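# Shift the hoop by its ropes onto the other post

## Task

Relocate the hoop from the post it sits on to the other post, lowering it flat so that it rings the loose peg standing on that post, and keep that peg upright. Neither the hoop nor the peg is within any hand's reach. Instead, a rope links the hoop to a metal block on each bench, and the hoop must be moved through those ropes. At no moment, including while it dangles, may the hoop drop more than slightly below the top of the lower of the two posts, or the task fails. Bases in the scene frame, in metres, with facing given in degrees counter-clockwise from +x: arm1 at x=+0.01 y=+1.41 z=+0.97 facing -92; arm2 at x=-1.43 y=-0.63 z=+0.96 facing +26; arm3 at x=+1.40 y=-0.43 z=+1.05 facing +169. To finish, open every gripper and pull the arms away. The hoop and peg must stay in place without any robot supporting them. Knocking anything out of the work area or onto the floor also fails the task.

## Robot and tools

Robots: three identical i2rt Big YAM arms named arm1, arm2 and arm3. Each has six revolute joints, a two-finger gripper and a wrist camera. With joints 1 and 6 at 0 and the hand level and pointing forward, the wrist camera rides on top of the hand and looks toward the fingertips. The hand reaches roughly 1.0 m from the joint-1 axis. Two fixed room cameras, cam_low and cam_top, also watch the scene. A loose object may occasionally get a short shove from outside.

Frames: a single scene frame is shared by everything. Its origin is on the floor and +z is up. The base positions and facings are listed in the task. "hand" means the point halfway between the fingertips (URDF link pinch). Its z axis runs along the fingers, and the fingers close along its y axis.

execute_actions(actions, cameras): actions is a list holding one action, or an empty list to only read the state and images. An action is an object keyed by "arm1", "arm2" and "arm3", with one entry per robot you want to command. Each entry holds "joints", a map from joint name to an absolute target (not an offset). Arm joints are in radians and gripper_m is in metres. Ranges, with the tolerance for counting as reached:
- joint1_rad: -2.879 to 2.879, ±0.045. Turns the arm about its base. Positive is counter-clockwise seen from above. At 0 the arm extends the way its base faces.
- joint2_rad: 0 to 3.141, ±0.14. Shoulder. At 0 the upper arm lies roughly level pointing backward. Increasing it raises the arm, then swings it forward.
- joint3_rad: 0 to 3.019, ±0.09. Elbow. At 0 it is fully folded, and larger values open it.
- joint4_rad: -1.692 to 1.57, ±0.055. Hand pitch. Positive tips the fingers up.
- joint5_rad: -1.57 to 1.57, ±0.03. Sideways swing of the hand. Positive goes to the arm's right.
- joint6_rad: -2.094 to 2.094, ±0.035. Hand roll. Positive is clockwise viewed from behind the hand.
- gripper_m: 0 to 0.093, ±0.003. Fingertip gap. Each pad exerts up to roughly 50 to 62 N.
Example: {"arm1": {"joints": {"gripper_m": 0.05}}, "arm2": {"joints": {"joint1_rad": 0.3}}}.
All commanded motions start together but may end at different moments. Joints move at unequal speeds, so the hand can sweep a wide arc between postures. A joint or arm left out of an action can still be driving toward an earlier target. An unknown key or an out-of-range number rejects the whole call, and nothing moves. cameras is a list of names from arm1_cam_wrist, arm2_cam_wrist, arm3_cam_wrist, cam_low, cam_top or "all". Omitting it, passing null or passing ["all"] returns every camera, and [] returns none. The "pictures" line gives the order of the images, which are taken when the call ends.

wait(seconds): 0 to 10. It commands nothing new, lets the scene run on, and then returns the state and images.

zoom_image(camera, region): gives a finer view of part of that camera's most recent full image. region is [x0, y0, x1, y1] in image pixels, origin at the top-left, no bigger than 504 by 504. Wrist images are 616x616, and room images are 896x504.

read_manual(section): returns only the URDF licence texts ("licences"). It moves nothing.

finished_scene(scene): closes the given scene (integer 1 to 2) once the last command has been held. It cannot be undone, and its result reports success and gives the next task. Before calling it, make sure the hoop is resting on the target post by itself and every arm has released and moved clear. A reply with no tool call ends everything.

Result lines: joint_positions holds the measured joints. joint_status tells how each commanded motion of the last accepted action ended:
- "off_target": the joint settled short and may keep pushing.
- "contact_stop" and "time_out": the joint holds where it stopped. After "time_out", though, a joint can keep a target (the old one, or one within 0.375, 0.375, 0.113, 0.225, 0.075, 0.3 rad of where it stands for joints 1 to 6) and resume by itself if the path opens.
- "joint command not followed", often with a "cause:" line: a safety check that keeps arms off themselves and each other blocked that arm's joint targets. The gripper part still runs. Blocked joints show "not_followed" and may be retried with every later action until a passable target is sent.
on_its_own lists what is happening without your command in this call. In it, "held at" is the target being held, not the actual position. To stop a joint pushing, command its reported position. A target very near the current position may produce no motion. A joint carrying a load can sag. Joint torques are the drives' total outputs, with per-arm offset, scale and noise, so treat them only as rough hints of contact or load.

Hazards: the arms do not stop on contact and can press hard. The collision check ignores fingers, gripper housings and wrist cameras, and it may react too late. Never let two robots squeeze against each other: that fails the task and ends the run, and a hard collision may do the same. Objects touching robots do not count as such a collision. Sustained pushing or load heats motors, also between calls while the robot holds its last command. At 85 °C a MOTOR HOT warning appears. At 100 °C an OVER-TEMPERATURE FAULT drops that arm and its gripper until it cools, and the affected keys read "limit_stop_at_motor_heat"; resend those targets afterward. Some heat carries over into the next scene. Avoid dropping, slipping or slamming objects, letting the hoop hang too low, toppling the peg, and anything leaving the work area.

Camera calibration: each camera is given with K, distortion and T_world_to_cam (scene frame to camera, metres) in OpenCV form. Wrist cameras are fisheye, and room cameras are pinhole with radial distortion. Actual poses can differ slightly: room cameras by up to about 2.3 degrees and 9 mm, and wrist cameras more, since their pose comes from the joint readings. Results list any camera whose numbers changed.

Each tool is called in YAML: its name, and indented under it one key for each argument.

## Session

execute_actions:
  actions: []

Scene clock: 0.00 s.
Joint torques (N m, as the arm reports them, + toward a larger angle): no reading
Motor temperatures (°C, as the motors report them): arm1=[20 28 34 23 22 22] | arm2=[23 27 37 23 20 19] | arm3=[19 22 31 21 19 20]
arm1.joint_positions: joint1_rad=-0.715 joint2_rad=+0.481 joint3_rad=+1.423 joint4_rad=-1.274 joint5_rad=-0.013 joint6_rad=-0.444 gripper_m=+0.095
arm1.joint_status: not commanded
arm1.hand: x=-0.1099 y=+1.2771 z=+1.5693 quat_wxyz=(-0.115, -0.653, -0.486, +0.569) (m; scene frame)
arm2.joint_positions: joint1_rad=+0.142 joint2_rad=+0.303 joint3_rad=+1.573 joint4_rad=-1.472 joint5_rad=+0.224 joint6_rad=+0.281 gripper_m=+0.094
arm2.joint_status: not commanded
arm2.hand: x=-1.3808 y=-0.6460 z=+1.5834 quat_wxyz=(-0.601, +0.049, -0.775, -0.187) (m; scene frame)
arm3.joint_positions: joint1_rad=+0.873 joint2_rad=+0.616 joint3_rad=+1.378 joint4_rad=-1.276 joint5_rad=-0.106 joint6_rad=-0.004 gripper_m=+0.095
arm3.joint_status: not commanded
arm3.hand: x=+1.2259 y=-0.5905 z=+1.5962 quat_wxyz=(+0.213, +0.802, +0.313, -0.462) (m; scene frame)
pictures: arm1_cam_wrist, arm2_cam_wrist, arm3_cam_wrist, cam_low, cam_top
camera_calibration (this result's frames):
arm1_cam_wrist: T_world_to_cam=[[-0.758661, 0.507015, 0.409109, -1.37623], [0.270906, 0.816611, -0.509664, -0.210003], [-0.59249, -0.275832, -0.756883, 1.59671], [0, 0, 0, 1]] pos_world=[-0.0411619, 1.30968, 1.66452]
arm2_cam_wrist: T_world_to_cam=[[0.297717, -0.925781, -0.233009, 0.179805], [-0.756548, -0.0799386, -0.649034, -0.0616604], [0.582238, 0.369511, -0.724197, 2.31307], [0, 0, 0, 1]] pos_world=[-1.44694, -0.693175, 1.677]
arm3_cam_wrist: T_world_to_cam=[[-0.706668, 0.70458, -0.0647089, 1.38861], [0.658177, 0.621042, -0.42557, 0.245438], [-0.259662, -0.343327, -0.902609, 1.6835], [0, 0, 0, 1]] pos_world=[1.25688, -0.552825, 1.71385]
Images, in order (width x height): arm1_cam_wrist 616x616, arm2_cam_wrist 616x616, arm3_cam_wrist 616x616, cam_low 896x504, cam_top 896x504.

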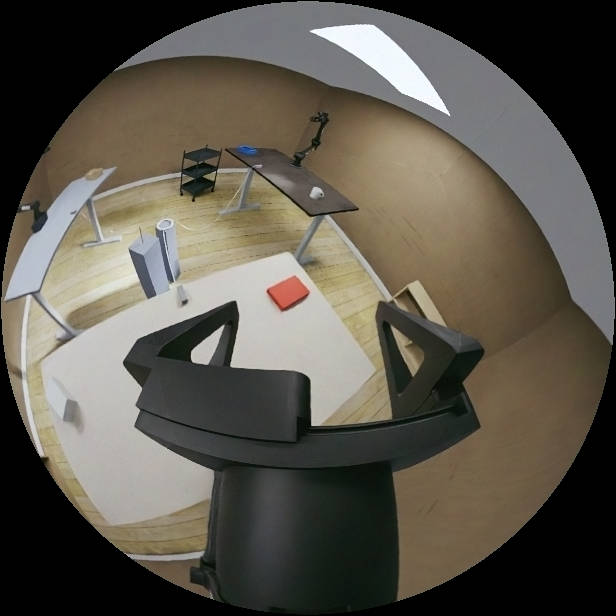

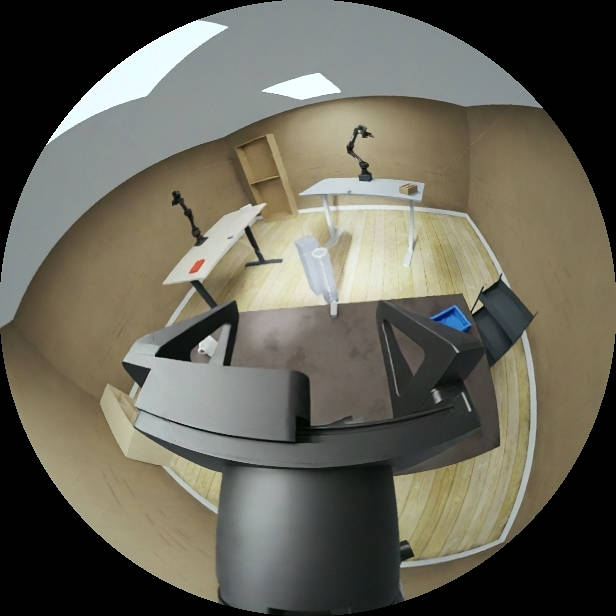

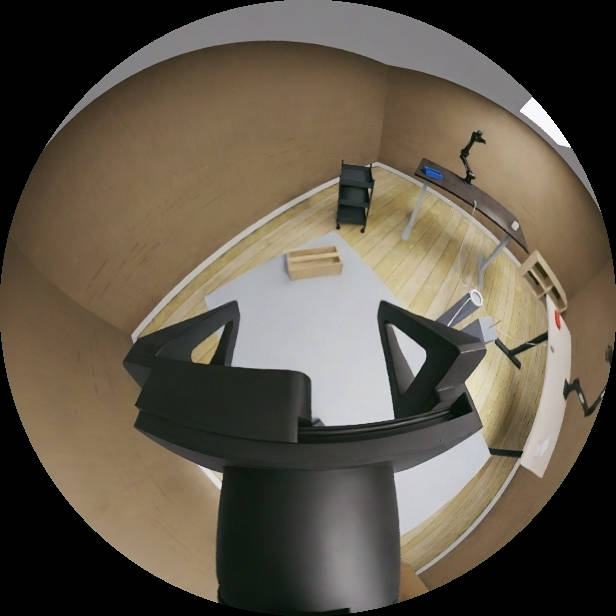

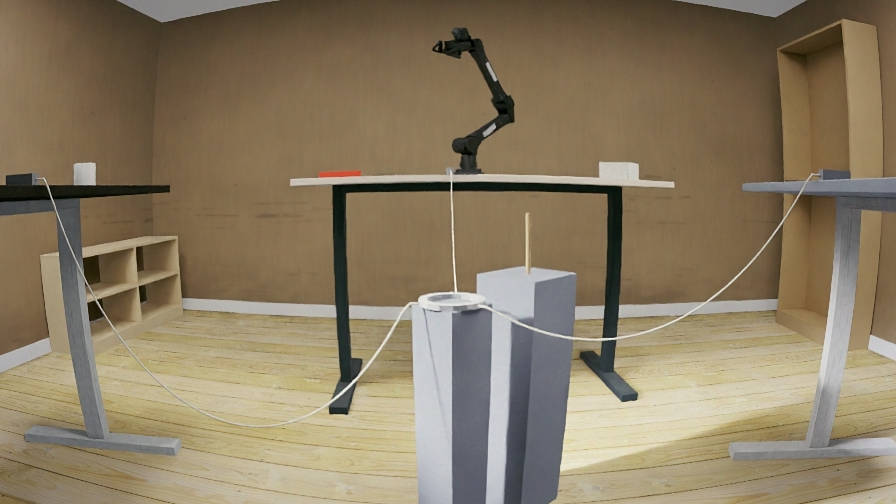

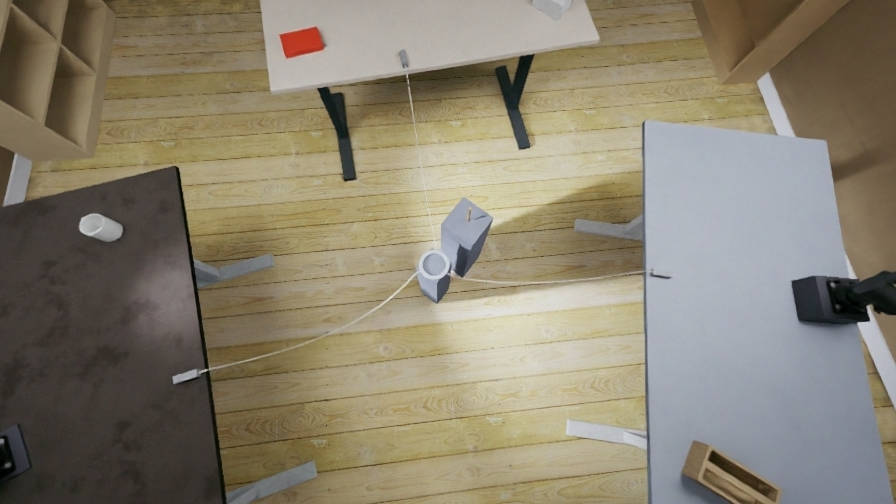

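zoom_image:
  camera: "cam_top"
  region: [400, 190, 520, 310]

zoom_image:
  camera: "cam_low"
  region: [400, 195, 590, 335]

zoom_image:
  camera: "cam_top"
  region: [375, 30, 435, 90]

zoom_image:
  camera: "cam_top"
  region: [160, 345, 220, 405]

zoom_image:
  camera: "cam_top"
  region: [630, 245, 690, 305]

Region (400, 190, 520, 310) of cam_top's 896x504 image, scaled by 4.200, with more detail than that image has.

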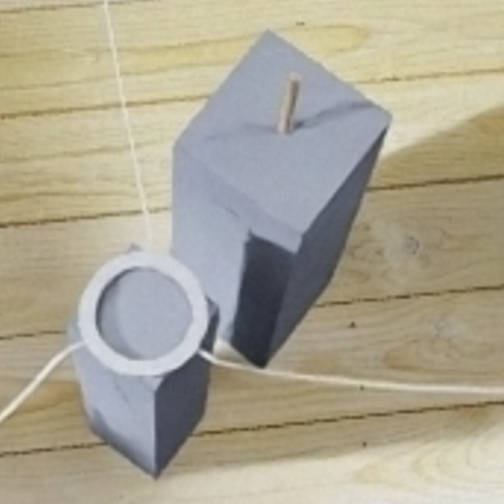

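Region (400, 195, 590, 335) of cam_low's 896x504 image, scaled by 2.653, with more detail than that image has; it fills the top 371 rows of this view, and the rest is white.

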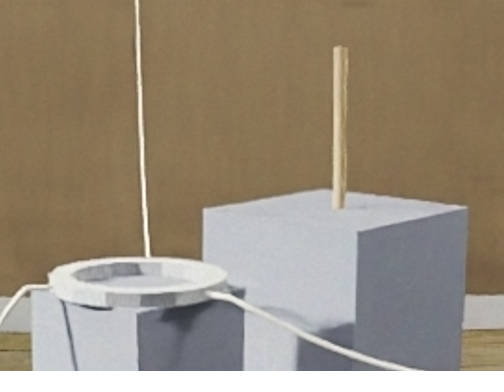

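Region (375, 30, 435, 90) of cam_top's 896x504 image, scaled by 8.400, with more detail than that image has.

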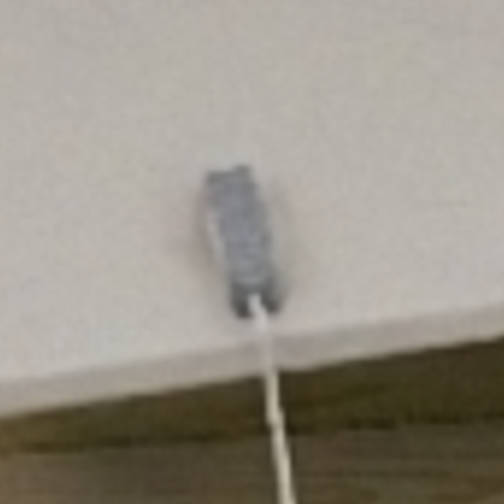

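Region (160, 345, 220, 405) of cam_top's 896x504 image, scaled by 8.400, with more detail than that image has.

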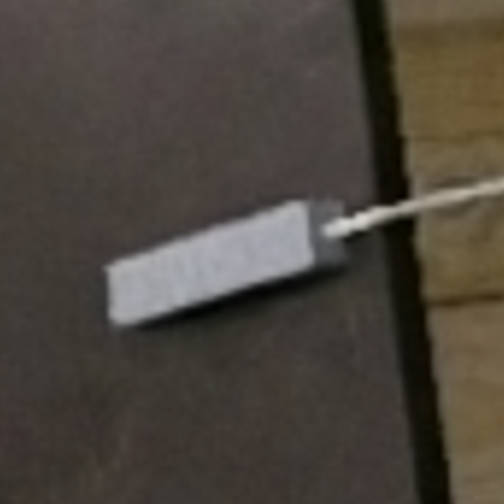

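Region (630, 245, 690, 305) of cam_top's 896x504 image, scaled by 8.400, with more detail than that image has.

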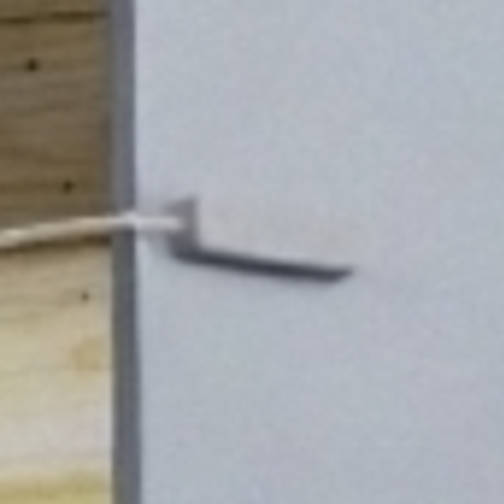

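zoom_image:
  camera: "cam_low"
  region: [470, 160, 870, 400]

zoom_image:
  camera: "arm2_cam_wrist"
  region: [200, 170, 400, 330]

Region (470, 160, 870, 400) of cam_low's 896x504 image, scaled by 1.260, with more detail than that image has; it fills the top 302 rows of this view, and the rest is white.

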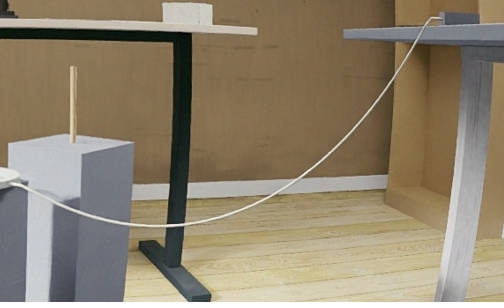

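Region (200, 170, 400, 330) of arm2_cam_wrist's 616x616 image, scaled by 2.520, with more detail than that image has; it fills the top 403 rows of this view, and the rest is white.

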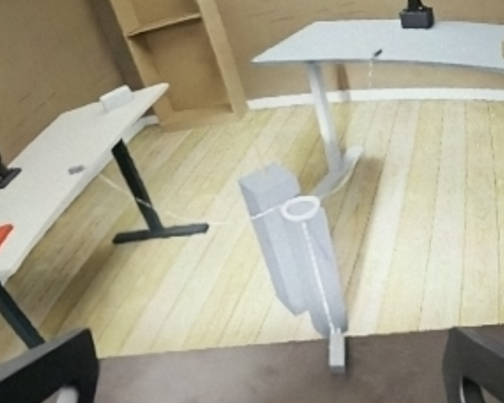

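execute_actions:
  actions:
    - {"arm1":{"joints":{"joint1_rad":-0.079,"joint2_rad":1.73,"joint3_rad":1.17,"joint4_rad":-0.435,"joint5_rad":0,"joint6_rad":-0.22,"gripper_m":0.08}},"arm2":{"joints":{"joint1_rad":-0.142,"joint2_rad":1.70,"joint3_rad":1.175,"joint4_rad":-0.47,"joint5_rad":0,"joint6_rad":0.12,"gripper_m":0.08}},"arm3":{"joints":{"joint1_rad":-0.098,"joint2_rad":1.88,"joint3_rad":1.10,"joint4_rad":-0.225,"joint5_rad":0,"joint6_rad":0,"gripper_m":0.08}}}

Scene clock: 89.73 s.
Joint torques (N m, as the arm reports them, + toward a larger angle): arm1=[  0.54 -14.3    7.65   2.29   0.02   0.19] | arm2=[ -0.47 -17.3    8.42   2.03  -0.17  -0.15] | arm3=[  0.73 -16.81   7.75   2.11  -0.02   0.04]
Motor temperatures (°C, as the motors report them): arm1=[20 28 40 23 22 22] | arm2=[23 28 38 23 20 19] | arm3=[19 22 36 22 19 20]
arm1.joint_positions: joint1_rad=-0.072 joint2_rad=+1.736 joint3_rad=+1.162 joint4_rad=-0.462 joint5_rad=+0.001 joint6_rad=-0.228 gripper_m=+0.080
arm1.joint_status: all done
arm1.hand: x=-0.0542 y=+0.8129 z=+1.0486 quat_wxyz=(-0.153, -0.638, -0.724, +0.215) (m; scene frame)
arm2.joint_positions: joint1_rad=-0.137 joint2_rad=+1.719 joint3_rad=+1.164 joint4_rad=-0.492 joint5_rad=+0.004 joint6_rad=+0.134 gripper_m=+0.080
arm2.joint_status: all done
arm2.hand: x=-0.8698 y=-0.4498 z=+1.0337 quat_wxyz=(-0.248, +0.086, -0.963, -0.056) (m; scene frame)
arm3.joint_positions: joint1_rad=-0.108 joint2_rad=+1.891 joint3_rad=+1.090 joint4_rad=-0.248 joint5_rad=+0.000 joint6_rad=-0.004 gripper_m=+0.080
arm3.joint_status: all done
arm3.hand: x=+0.8347 y=-0.2526 z=+1.0272 quat_wxyz=(-0.035, +0.956, -0.144, -0.255) (m; scene frame)
pictures: arm1_cam_wrist, arm2_cam_wrist, arm3_cam_wrist, cam_low, cam_top
camera_calibration (this result's frames):
arm1_cam_wrist: T_world_to_cam=[[-0.987574, -0.0914671, 0.127797, -0.116503], [-0.079765, 0.992384, 0.093873, -0.906154], [-0.13541, 0.0825128, -0.987348, 1.08274], [0, 0, 0, 1]] pos_world=[-0.0407222, 0.799257, 1.16899]
arm2_cam_wrist: T_world_to_cam=[[0.189013, -0.979985, -0.0624855, -0.213903], [-0.973962, -0.195203, 0.115302, -1.0472], [-0.125192, 0.0390649, -0.991363, 1.05717], [0, 0, 0, 1]] pos_world=[-0.84715, -0.455336, 1.15541]
arm3_cam_wrist: T_world_to_cam=[[0.289478, 0.95694, -0.0216435, 0.0252851], [0.952526, -0.285767, 0.105032, -0.968833], [0.0943239, -0.0510203, -0.994233, 1.0568], [0, 0, 0, 1]] pos_world=[0.815838, -0.247139, 1.15301]
Images, in order (width x height): arm1_cam_wrist 616x616, arm2_cam_wrist 616x616, arm3_cam_wrist 616x616, cam_low 896x504, cam_top 896x504.

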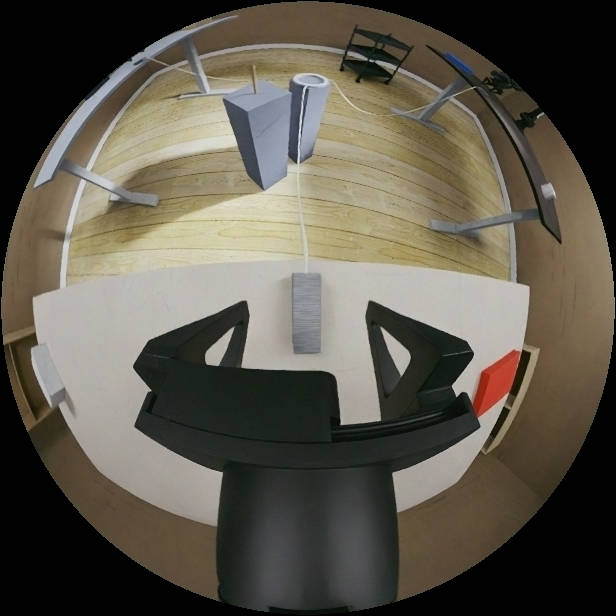

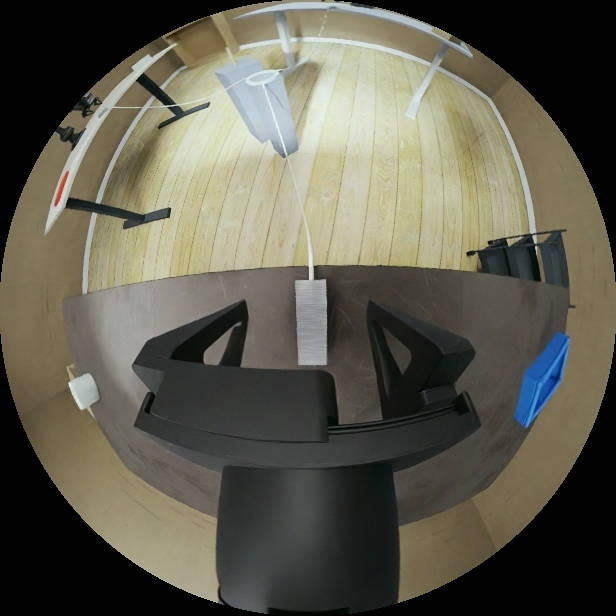

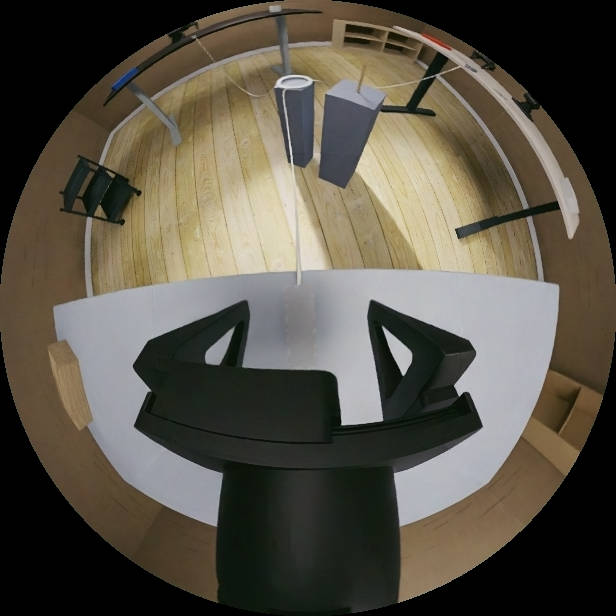

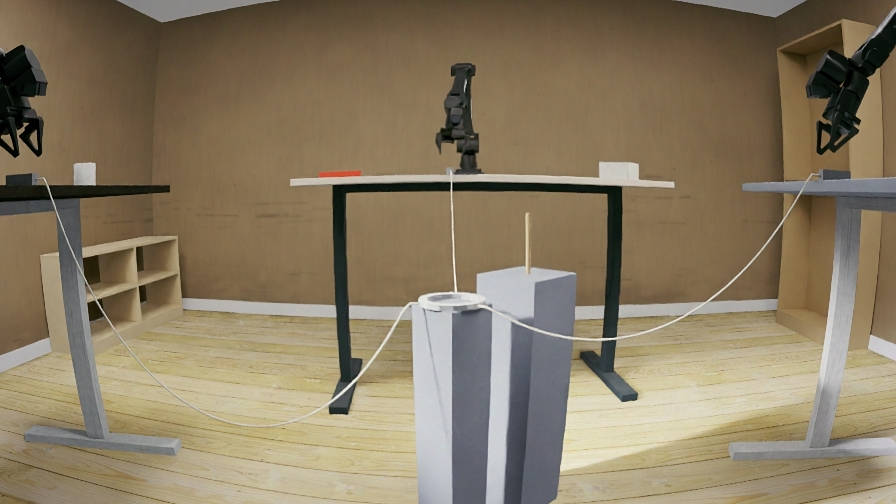

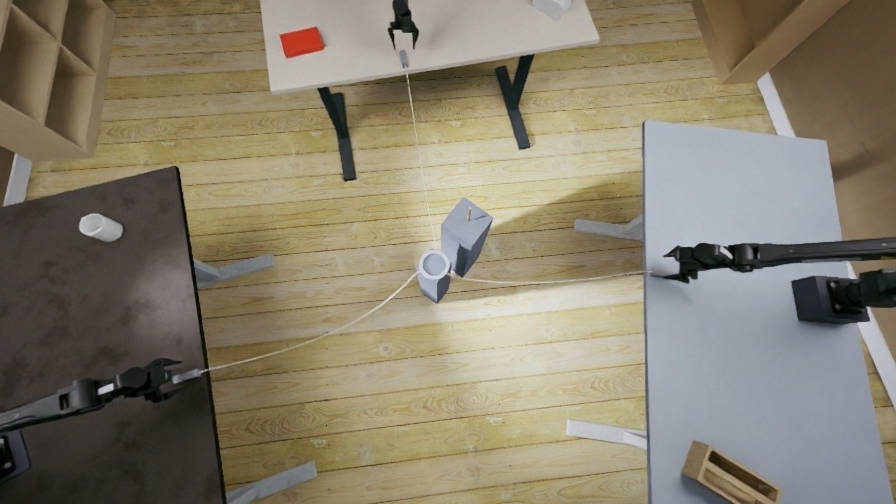

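execute_actions:
  actions:
    - {"arm1":{"joints":{"joint1_rad":-0.095,"joint2_rad":1.86}},"arm2":{"joints":{"joint2_rad":1.812}},"arm3":{"joints":{"joint1_rad":-0.087,"joint2_rad":1.988}}}
  cameras: ["arm1_cam_wrist","arm2_cam_wrist","arm3_cam_wrist"]

Scene clock: 99.53 s.
Joint torques (N m, as the arm reports them, + toward a larger angle): arm1=[  1.   -14.44   6.92   1.74   0.12   0.14] | arm2=[ -0.56 -16.99   7.8    1.53  -0.15  -0.11] | arm3=[  0.94 -17.43   6.89   1.71  -0.04   0.04]
Motor temperatures (°C, as the motors report them): arm1=[20 30 40 23 22 22] | arm2=[23 29 39 23 20 19] | arm3=[19 24 35 22 19 20]
arm1.joint_positions: joint1_rad=-0.096 joint2_rad=+1.857 joint3_rad=+1.162 joint4_rad=-0.450 joint5_rad=-0.002 joint6_rad=-0.224 gripper_m=+0.080
arm1.joint_status: all done
arm1.hand: x=-0.0667 y=+0.8225 z=+0.9807 quat_wxyz=(-0.122, -0.656, -0.725, +0.173) (m; scene frame)
arm2.joint_positions: joint1_rad=-0.135 joint2_rad=+1.817 joint3_rad=+1.165 joint4_rad=-0.483 joint5_rad=+0.004 joint6_rad=+0.132 gripper_m=+0.080
arm2.joint_status: all done
arm2.hand: x=-0.8759 y=-0.4506 z=+0.9790 quat_wxyz=(-0.206, +0.089, -0.973, -0.046) (m; scene frame)
arm3.joint_positions: joint1_rad=-0.098 joint2_rad=+1.999 joint3_rad=+1.090 joint4_rad=-0.242 joint5_rad=+0.000 joint6_rad=-0.005 gripper_m=+0.080
arm3.joint_status: all done
arm3.hand: x=+0.8501 y=-0.2641 z=+0.9667 quat_wxyz=(-0.027, +0.968, -0.140, -0.206) (m; scene frame)
pictures: arm1_cam_wrist, arm2_cam_wrist, arm3_cam_wrist
camera_calibration (this result's frames):
arm1_cam_wrist: T_world_to_cam=[[-0.991622, -0.0786831, 0.102448, -0.105283], [-0.0570418, 0.978291, 0.199233, -1.00055], [-0.1159, 0.19172, -0.974582, 0.912156], [0, 0, 0, 1]] pos_world=[-0.0557546, 0.795662, 1.0991]
arm2_cam_wrist: T_world_to_cam=[[0.188128, -0.980832, -0.0507645, -0.229598], [-0.959788, -0.194566, 0.202362, -1.11947], [-0.20836, 0.0106532, -0.977994, 0.903479], [0, 0, 0, 1]] pos_world=[-0.843009, -0.452632, 1.09848]
arm3_cam_wrist: T_world_to_cam=[[0.280617, 0.95958, -0.0214476, 0.0386203], [0.940466, -0.270425, 0.205897, -1.06374], [0.191775, -0.077949, -0.978339, 0.889312], [0, 0, 0, 1]] pos_world=[0.819022, -0.255399, 1.0899]
Images, in order (width x height): arm1_cam_wrist 616x616, arm2_cam_wrist 616x616, arm3_cam_wrist 616x616.

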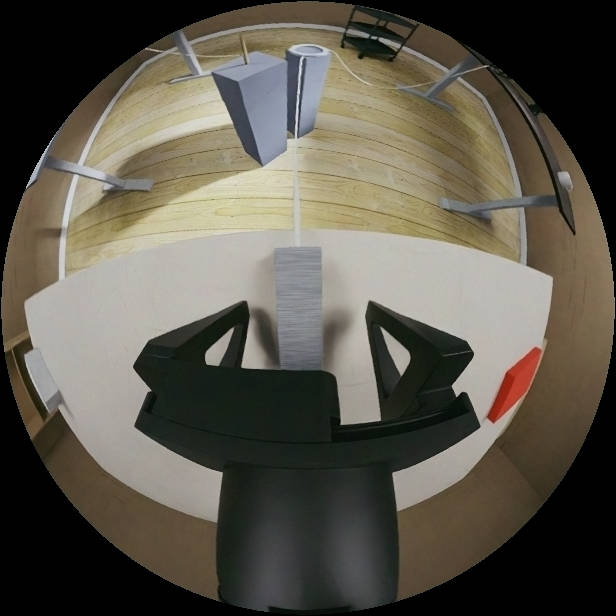

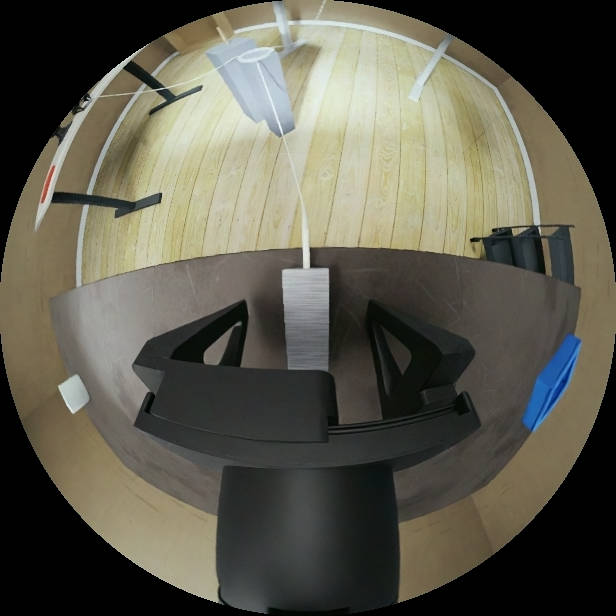

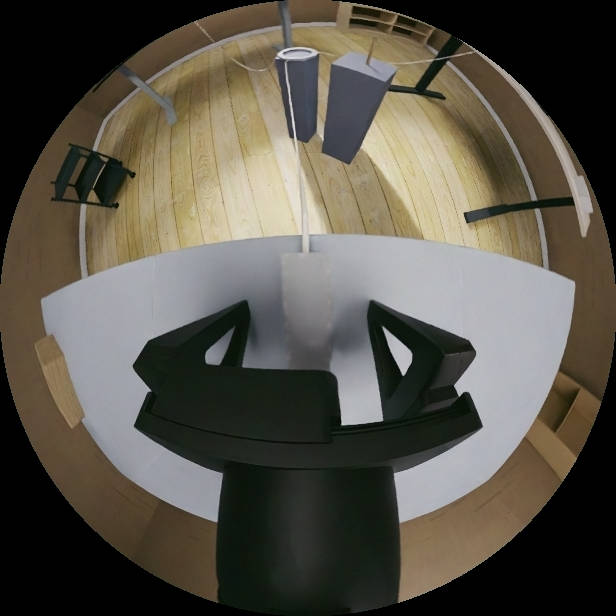

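execute_actions:
  actions:
    - {"arm1":{"joints":{"joint2_rad":1.872,"gripper_m":0}},"arm2":{"joints":{"joint2_rad":1.832,"gripper_m":0}},"arm3":{"joints":{"gripper_m":0}}}
  cameras: ["arm1_cam_wrist","arm2_cam_wrist","arm3_cam_wrist"]

Scene clock: 107.00 s.
Joint torques (N m, as the arm reports them, + toward a larger angle): arm1=[  0.99 -13.51   6.94   1.77   0.11   0.14] | arm2=[ -0.59 -16.02   7.68   1.54  -0.13  -0.11] | arm3=[  0.91 -17.57   6.89   1.7   -0.05   0.04]
Motor temperatures (°C, as the motors report them): arm1=[20 30 39 23 22 22] | arm2=[23 29 39 23 20 19] | arm3=[19 25 35 22 19 20]
arm1.joint_positions: joint1_rad=-0.096 joint2_rad=+1.857 joint3_rad=+1.162 joint4_rad=-0.450 joint5_rad=-0.002 joint6_rad=-0.224 gripper_m=+0.025
arm1.joint_status: gripper_m off_target (ended at +0.025, target +0.000); the others done
arm1.hand: x=-0.0667 y=+0.8225 z=+0.9807 quat_wxyz=(-0.122, -0.656, -0.724, +0.173) (m; scene frame)
arm2.joint_positions: joint1_rad=-0.136 joint2_rad=+1.827 joint3_rad=+1.165 joint4_rad=-0.481 joint5_rad=+0.004 joint6_rad=+0.131 gripper_m=+0.024
arm2.joint_status: gripper_m off_target (ended at +0.024, target +0.000); the others done
arm2.hand: x=-0.8766 y=-0.4510 z=+0.9737 quat_wxyz=(-0.202, +0.089, -0.974, -0.045) (m; scene frame)
arm3.joint_positions: joint1_rad=-0.098 joint2_rad=+1.999 joint3_rad=+1.090 joint4_rad=-0.242 joint5_rad=+0.000 joint6_rad=-0.004 gripper_m=+0.025
arm3.joint_status: gripper_m off_target (ended at +0.025, target +0.000)
arm3.hand: x=+0.8501 y=-0.2642 z=+0.9667 quat_wxyz=(-0.027, +0.968, -0.140, -0.206) (m; scene frame)
pictures: arm1_cam_wrist, arm2_cam_wrist, arm3_cam_wrist
camera_calibration (this result's frames):
arm1_cam_wrist: T_world_to_cam=[[-0.991665, -0.0783366, 0.102295, -0.10542], [-0.056733, 0.978314, 0.199206, -1.00052], [-0.115681, 0.191742, -0.974604, 0.912174], [0, 0, 0, 1]] pos_world=[-0.0557824, 0.79566, 1.0991]
arm2_cam_wrist: T_world_to_cam=[[0.188408, -0.980855, -0.049246, -0.231421], [-0.958038, -0.194593, 0.210469, -1.12555], [-0.216022, 0.0075255, -0.976359, 0.888468], [0, 0, 0, 1]] pos_world=[-0.842788, -0.4527, 1.09296]
arm3_cam_wrist: T_world_to_cam=[[0.280799, 0.959515, -0.0219511, 0.0390003], [0.940443, -0.270508, 0.205894, -1.06373], [0.19162, -0.0784586, -0.978328, 0.889298], [0, 0, 0, 1]] pos_world=[0.819023, -0.255397, 1.0899]
Images, in order (width x height): arm1_cam_wrist 616x616, arm2_cam_wrist 616x616, arm3_cam_wrist 616x616.

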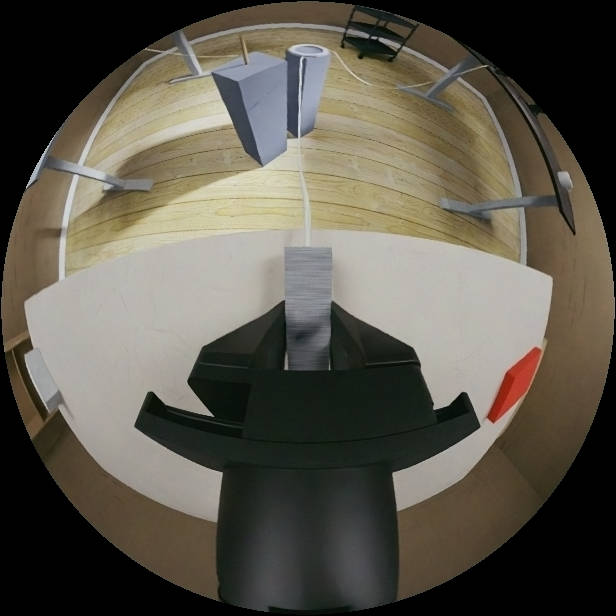

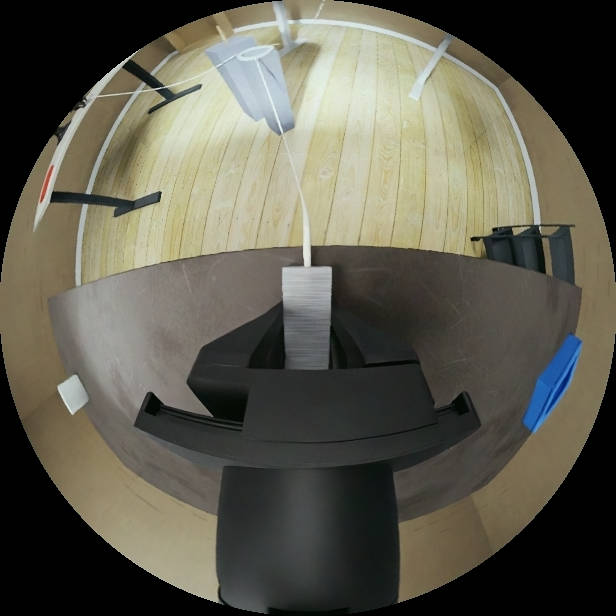

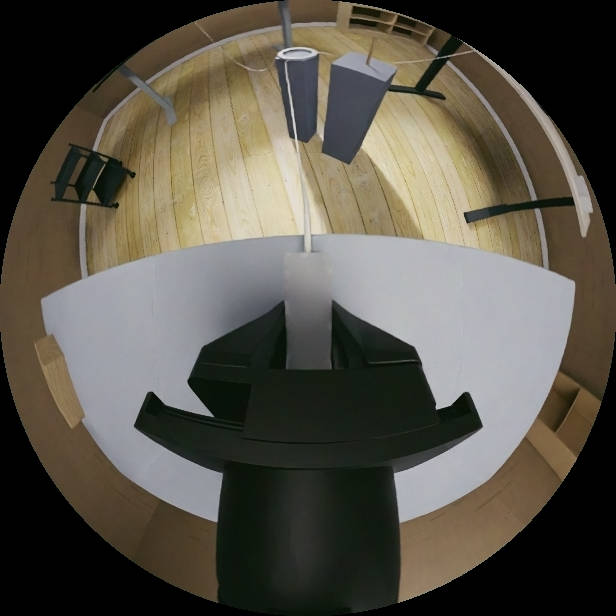

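execute_actions:
  actions:
    - {"arm1":{"joints":{"joint1_rad":-0.05,"joint2_rad":1.625}},"arm2":{"joints":{"joint1_rad":-0.42,"joint2_rad":1.135}},"arm3":{"joints":{"joint1_rad":0.205,"joint2_rad":1.80}}}

Scene clock: 143.93 s.
Joint torques (N m, as the arm reports them, + toward a larger angle): arm1=[  0.72 -12.53   8.9    2.04   0.09   0.15] | arm2=[ -0.08 -10.67  11.39   2.19  -0.09  -0.11] | arm3=[ -0.4  -15.79   9.02   1.99   0.03   0.03]
Motor temperatures (°C, as the motors report them): arm1=[20 32 39 23 22 22] | arm2=[23 30 40 23 20 19] | arm3=[19 27 34 22 19 20]
arm1.joint_positions: joint1_rad=-0.046 joint2_rad=+1.621 joint3_rad=+1.151 joint4_rad=-0.450 joint5_rad=-0.001 joint6_rad=-0.224 gripper_m=+0.025
arm1.joint_status: all done
arm1.hand: x=-0.0383 y=+0.8103 z=+1.1114 quat_wxyz=(-0.190, -0.618, -0.718, +0.257) (m; scene frame)
arm2.joint_positions: joint1_rad=-0.420 joint2_rad=+1.150 joint3_rad=+1.151 joint4_rad=-0.481 joint5_rad=+0.002 joint6_rad=+0.131 gripper_m=+0.024
arm2.joint_status: all done
arm2.hand: x=-0.9015 y=-0.6159 z=+1.3439 quat_wxyz=(-0.512, -0.043, -0.857, -0.040) (m; scene frame)
arm3.joint_positions: joint1_rad=+0.211 joint2_rad=+1.801 joint3_rad=+1.082 joint4_rad=-0.242 joint5_rad=-0.002 joint6_rad=-0.004 gripper_m=+0.025
arm3.joint_status: all done
arm3.hand: x=+0.7990 y=-0.4395 z=+1.0780 quat_wxyz=(+0.007, +0.954, +0.010, -0.301) (m; scene frame)
pictures: arm1_cam_wrist, arm2_cam_wrist, arm3_cam_wrist, cam_low, cam_top
camera_calibration (this result's frames):
arm1_cam_wrist: T_world_to_cam=[[-0.984339, -0.0993079, 0.145656, -0.122484], [-0.103385, 0.994426, -0.020678, -0.783522], [-0.14279, -0.0354128, -0.989119, 1.24432], [0, 0, 0, 1]] pos_world=[-0.0238938, 0.811056, 1.23242]
arm2_cam_wrist: T_world_to_cam=[[-0.037628, -0.992796, -0.113753, -0.494654], [-0.89791, 0.08355, -0.432177, -0.170186], [0.438568, 0.0858782, -0.894586, 1.77427], [0, 0, 0, 1]] pos_world=[-0.949561, -0.629242, 1.45741]
arm3_cam_wrist: T_world_to_cam=[[-0.0276662, 0.999373, -0.0220813, 0.48811], [0.999506, 0.0279856, 0.0142893, -0.795427], [0.0148983, -0.021675, -0.999654, 1.18336], [0, 0, 0, 1]] pos_world=[0.790909, -0.439894, 1.20509]
Images, in order (width x height): arm1_cam_wrist 616x616, arm2_cam_wrist 616x616, arm3_cam_wrist 616x616, cam_low 896x504, cam_top 896x504.

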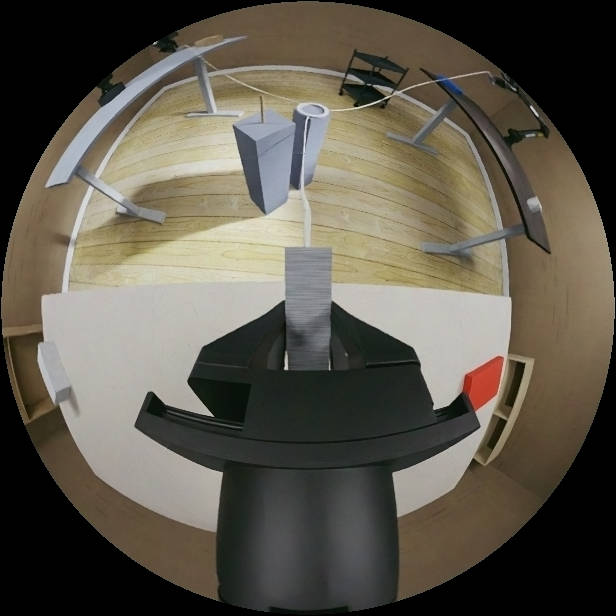

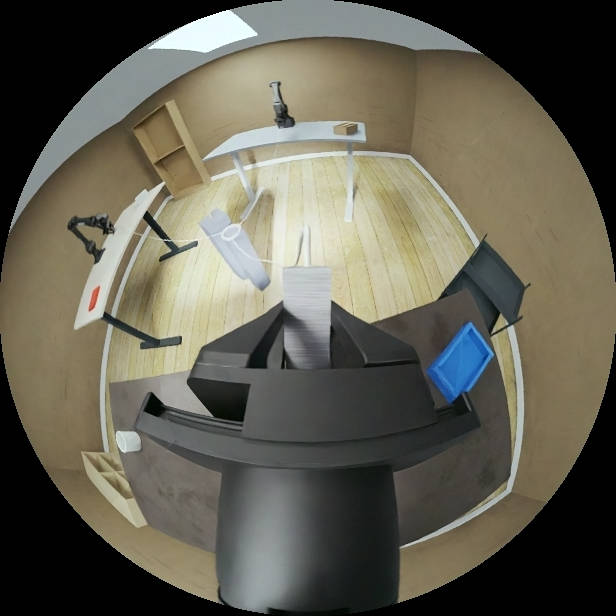

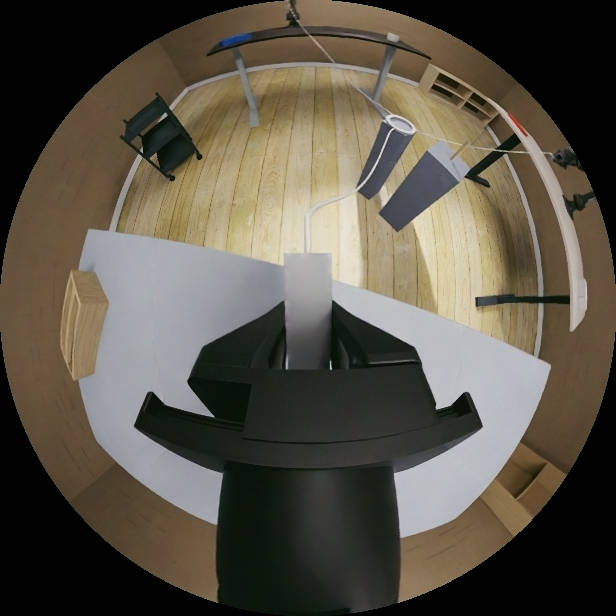

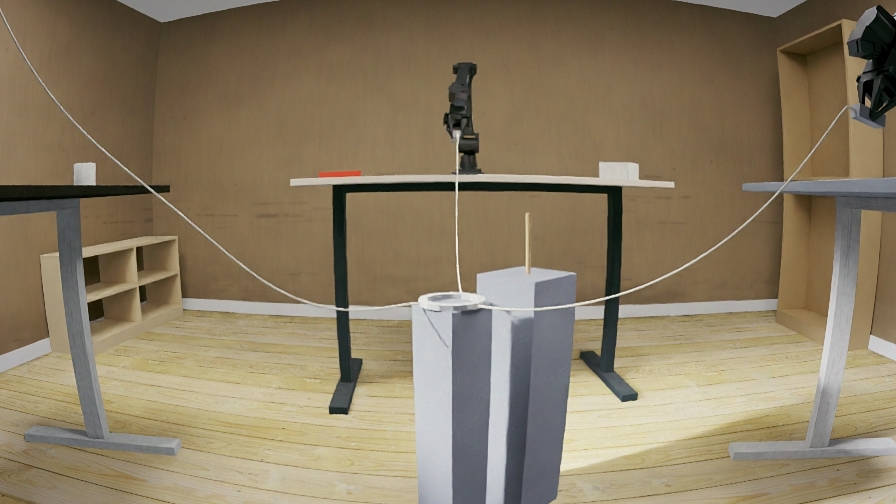

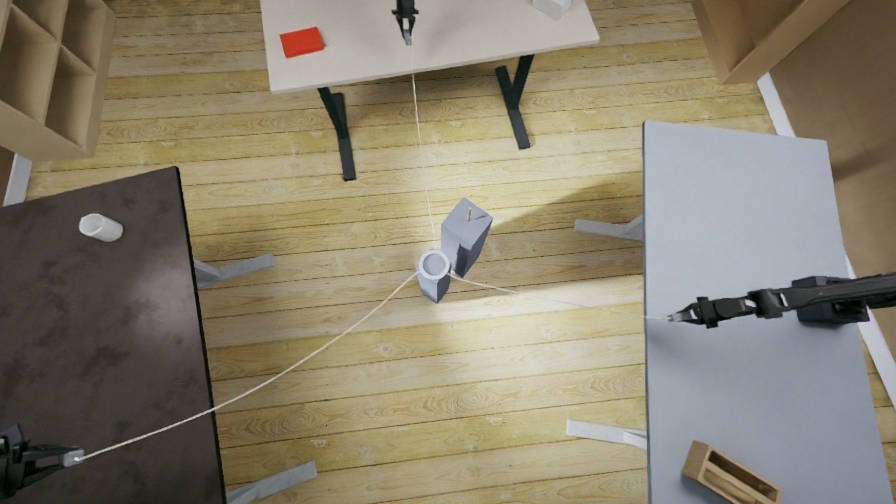

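execute_actions:
  actions: []
  cameras: ["cam_low","arm3_cam_wrist","arm2_cam_wrist"]

zoom_image:
  camera: "arm3_cam_wrist"
  region: [370, 80, 610, 240]

zoom_image:
  camera: "arm2_cam_wrist"
  region: [60, 170, 280, 300]

Scene clock: 147.83 s.
Joint torques (N m, as the arm reports them, + toward a larger angle): arm1=[  0.71 -12.48   8.93   2.03   0.08   0.15] | arm2=[ -0.03 -10.48  11.37   2.15  -0.09  -0.12] | arm3=[ -0.33 -15.66   8.95   1.98   0.04   0.03]
Motor temperatures (°C, as the motors report them): arm1=[20 32 40 23 22 22] | arm2=[23 29 41 23 20 19] | arm3=[19 27 34 22 19 20]
arm1.joint_positions: joint1_rad=-0.046 joint2_rad=+1.621 joint3_rad=+1.151 joint4_rad=-0.450 joint5_rad=-0.001 joint6_rad=-0.224 gripper_m=+0.025
arm1.joint_status: all done
arm1.hand: x=-0.0383 y=+0.8103 z=+1.1114 quat_wxyz=(-0.190, -0.618, -0.718, +0.257) (m; scene frame)
arm2.joint_positions: joint1_rad=-0.420 joint2_rad=+1.150 joint3_rad=+1.151 joint4_rad=-0.481 joint5_rad=+0.002 joint6_rad=+0.131 gripper_m=+0.024
arm2.joint_status: all done
arm2.hand: x=-0.9015 y=-0.6159 z=+1.3439 quat_wxyz=(-0.512, -0.043, -0.857, -0.040) (m; scene frame)
arm3.joint_positions: joint1_rad=+0.211 joint2_rad=+1.801 joint3_rad=+1.082 joint4_rad=-0.242 joint5_rad=-0.002 joint6_rad=-0.004 gripper_m=+0.025
arm3.joint_status: all done
arm3.hand: x=+0.7990 y=-0.4395 z=+1.0780 quat_wxyz=(+0.007, +0.954, +0.010, -0.301) (m; scene frame)
pictures: arm2_cam_wrist, arm3_cam_wrist, cam_low
camera_calibration (this result's frames):
arm2_cam_wrist: T_world_to_cam=[[-0.037628, -0.992796, -0.113753, -0.494654], [-0.89791, 0.08355, -0.432177, -0.170186], [0.438568, 0.0858782, -0.894586, 1.77427], [0, 0, 0, 1]] pos_world=[-0.949561, -0.629242, 1.45741]
arm3_cam_wrist: T_world_to_cam=[[-0.0276662, 0.999373, -0.0220813, 0.48811], [0.999506, 0.0279856, 0.0142893, -0.795427], [0.0148983, -0.021675, -0.999654, 1.18336], [0, 0, 0, 1]] pos_world=[0.790909, -0.439894, 1.20509]
Images, in order (width x height): arm2_cam_wrist 616x616, arm3_cam_wrist 616x616, cam_low 896x504.

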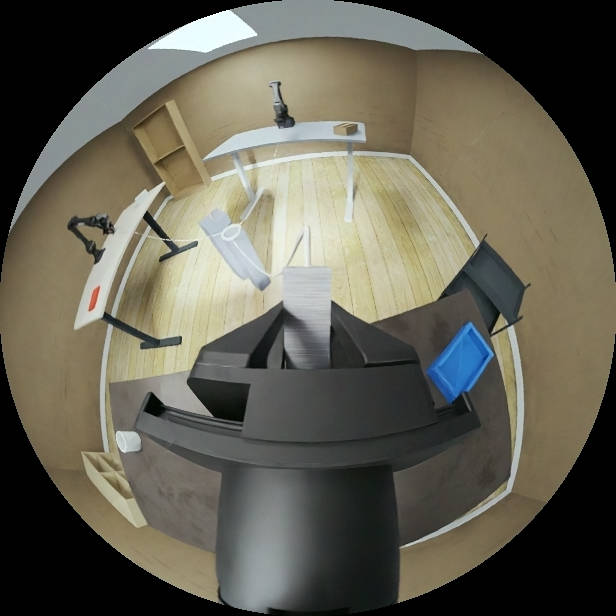

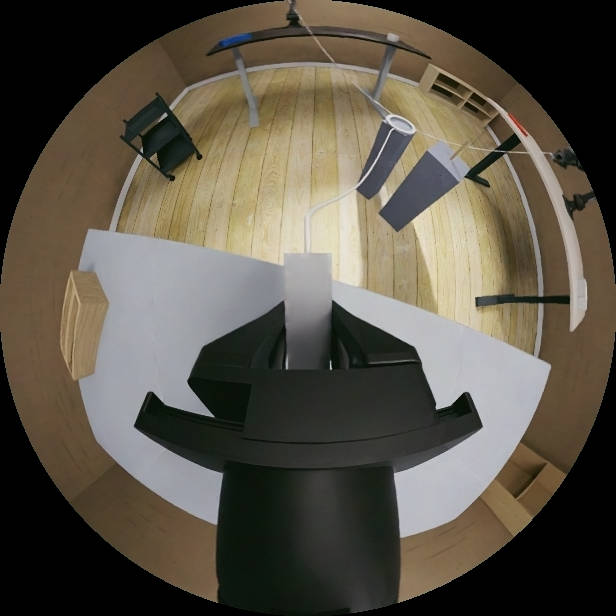

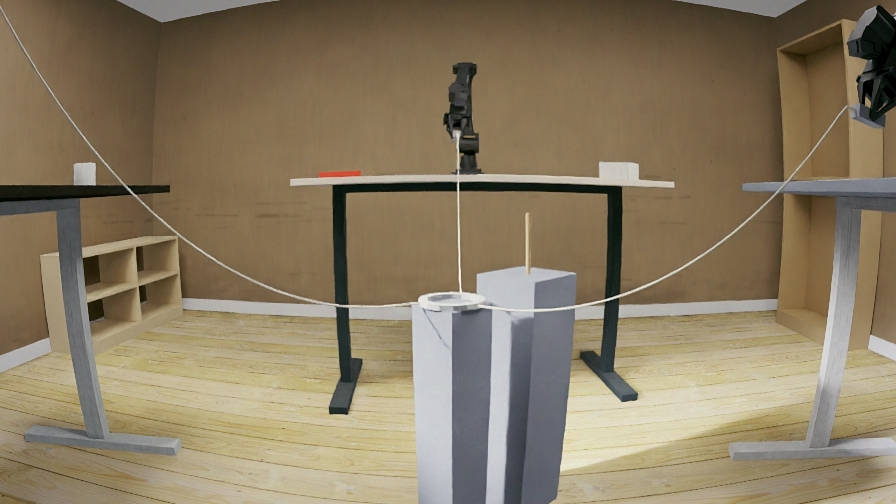

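Region (370, 80, 610, 240) of arm3_cam_wrist's 616x616 image, scaled by 2.100, with more detail than that image has.

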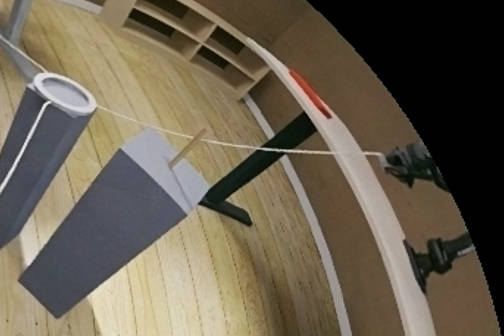

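Region (60, 170, 280, 300) of arm2_cam_wrist's 616x616 image, scaled by 2.291, with more detail than that image has; it fills the top 298 rows of this view, and the rest is white.

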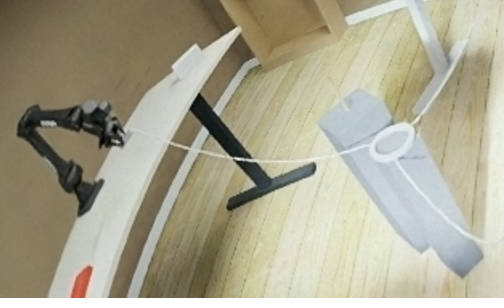

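zoom_image:
  camera: "cam_low"
  region: [600, 200, 760, 320]

zoom_image:
  camera: "cam_low"
  region: [120, 170, 320, 320]

zoom_image:
  camera: "cam_low"
  region: [796, 70, 896, 160]

Region (600, 200, 760, 320) of cam_low's 896x504 image, scaled by 3.150, with more detail than that image has; it fills the top 378 rows of this view, and the rest is white.

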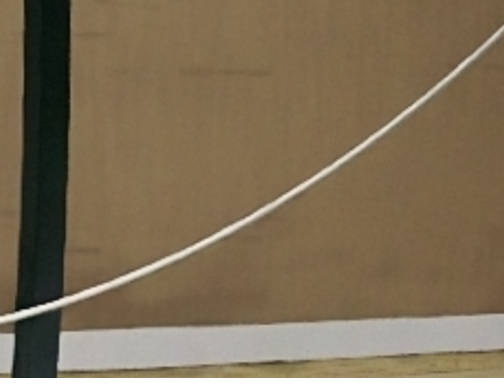

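Region (120, 170, 320, 320) of cam_low's 896x504 image, scaled by 2.520, with more detail than that image has; it fills the top 378 rows of this view, and the rest is white.

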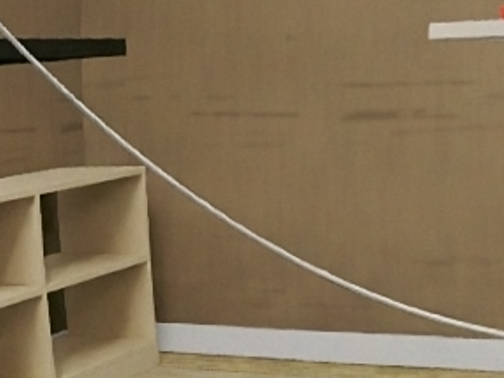

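Region (796, 70, 896, 160) of cam_low's 896x504 image, scaled by 5.040, with more detail than that image has; it fills the top 454 rows of this view, and the rest is white.

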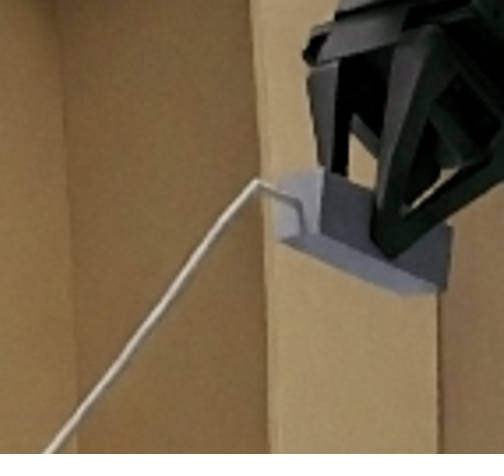

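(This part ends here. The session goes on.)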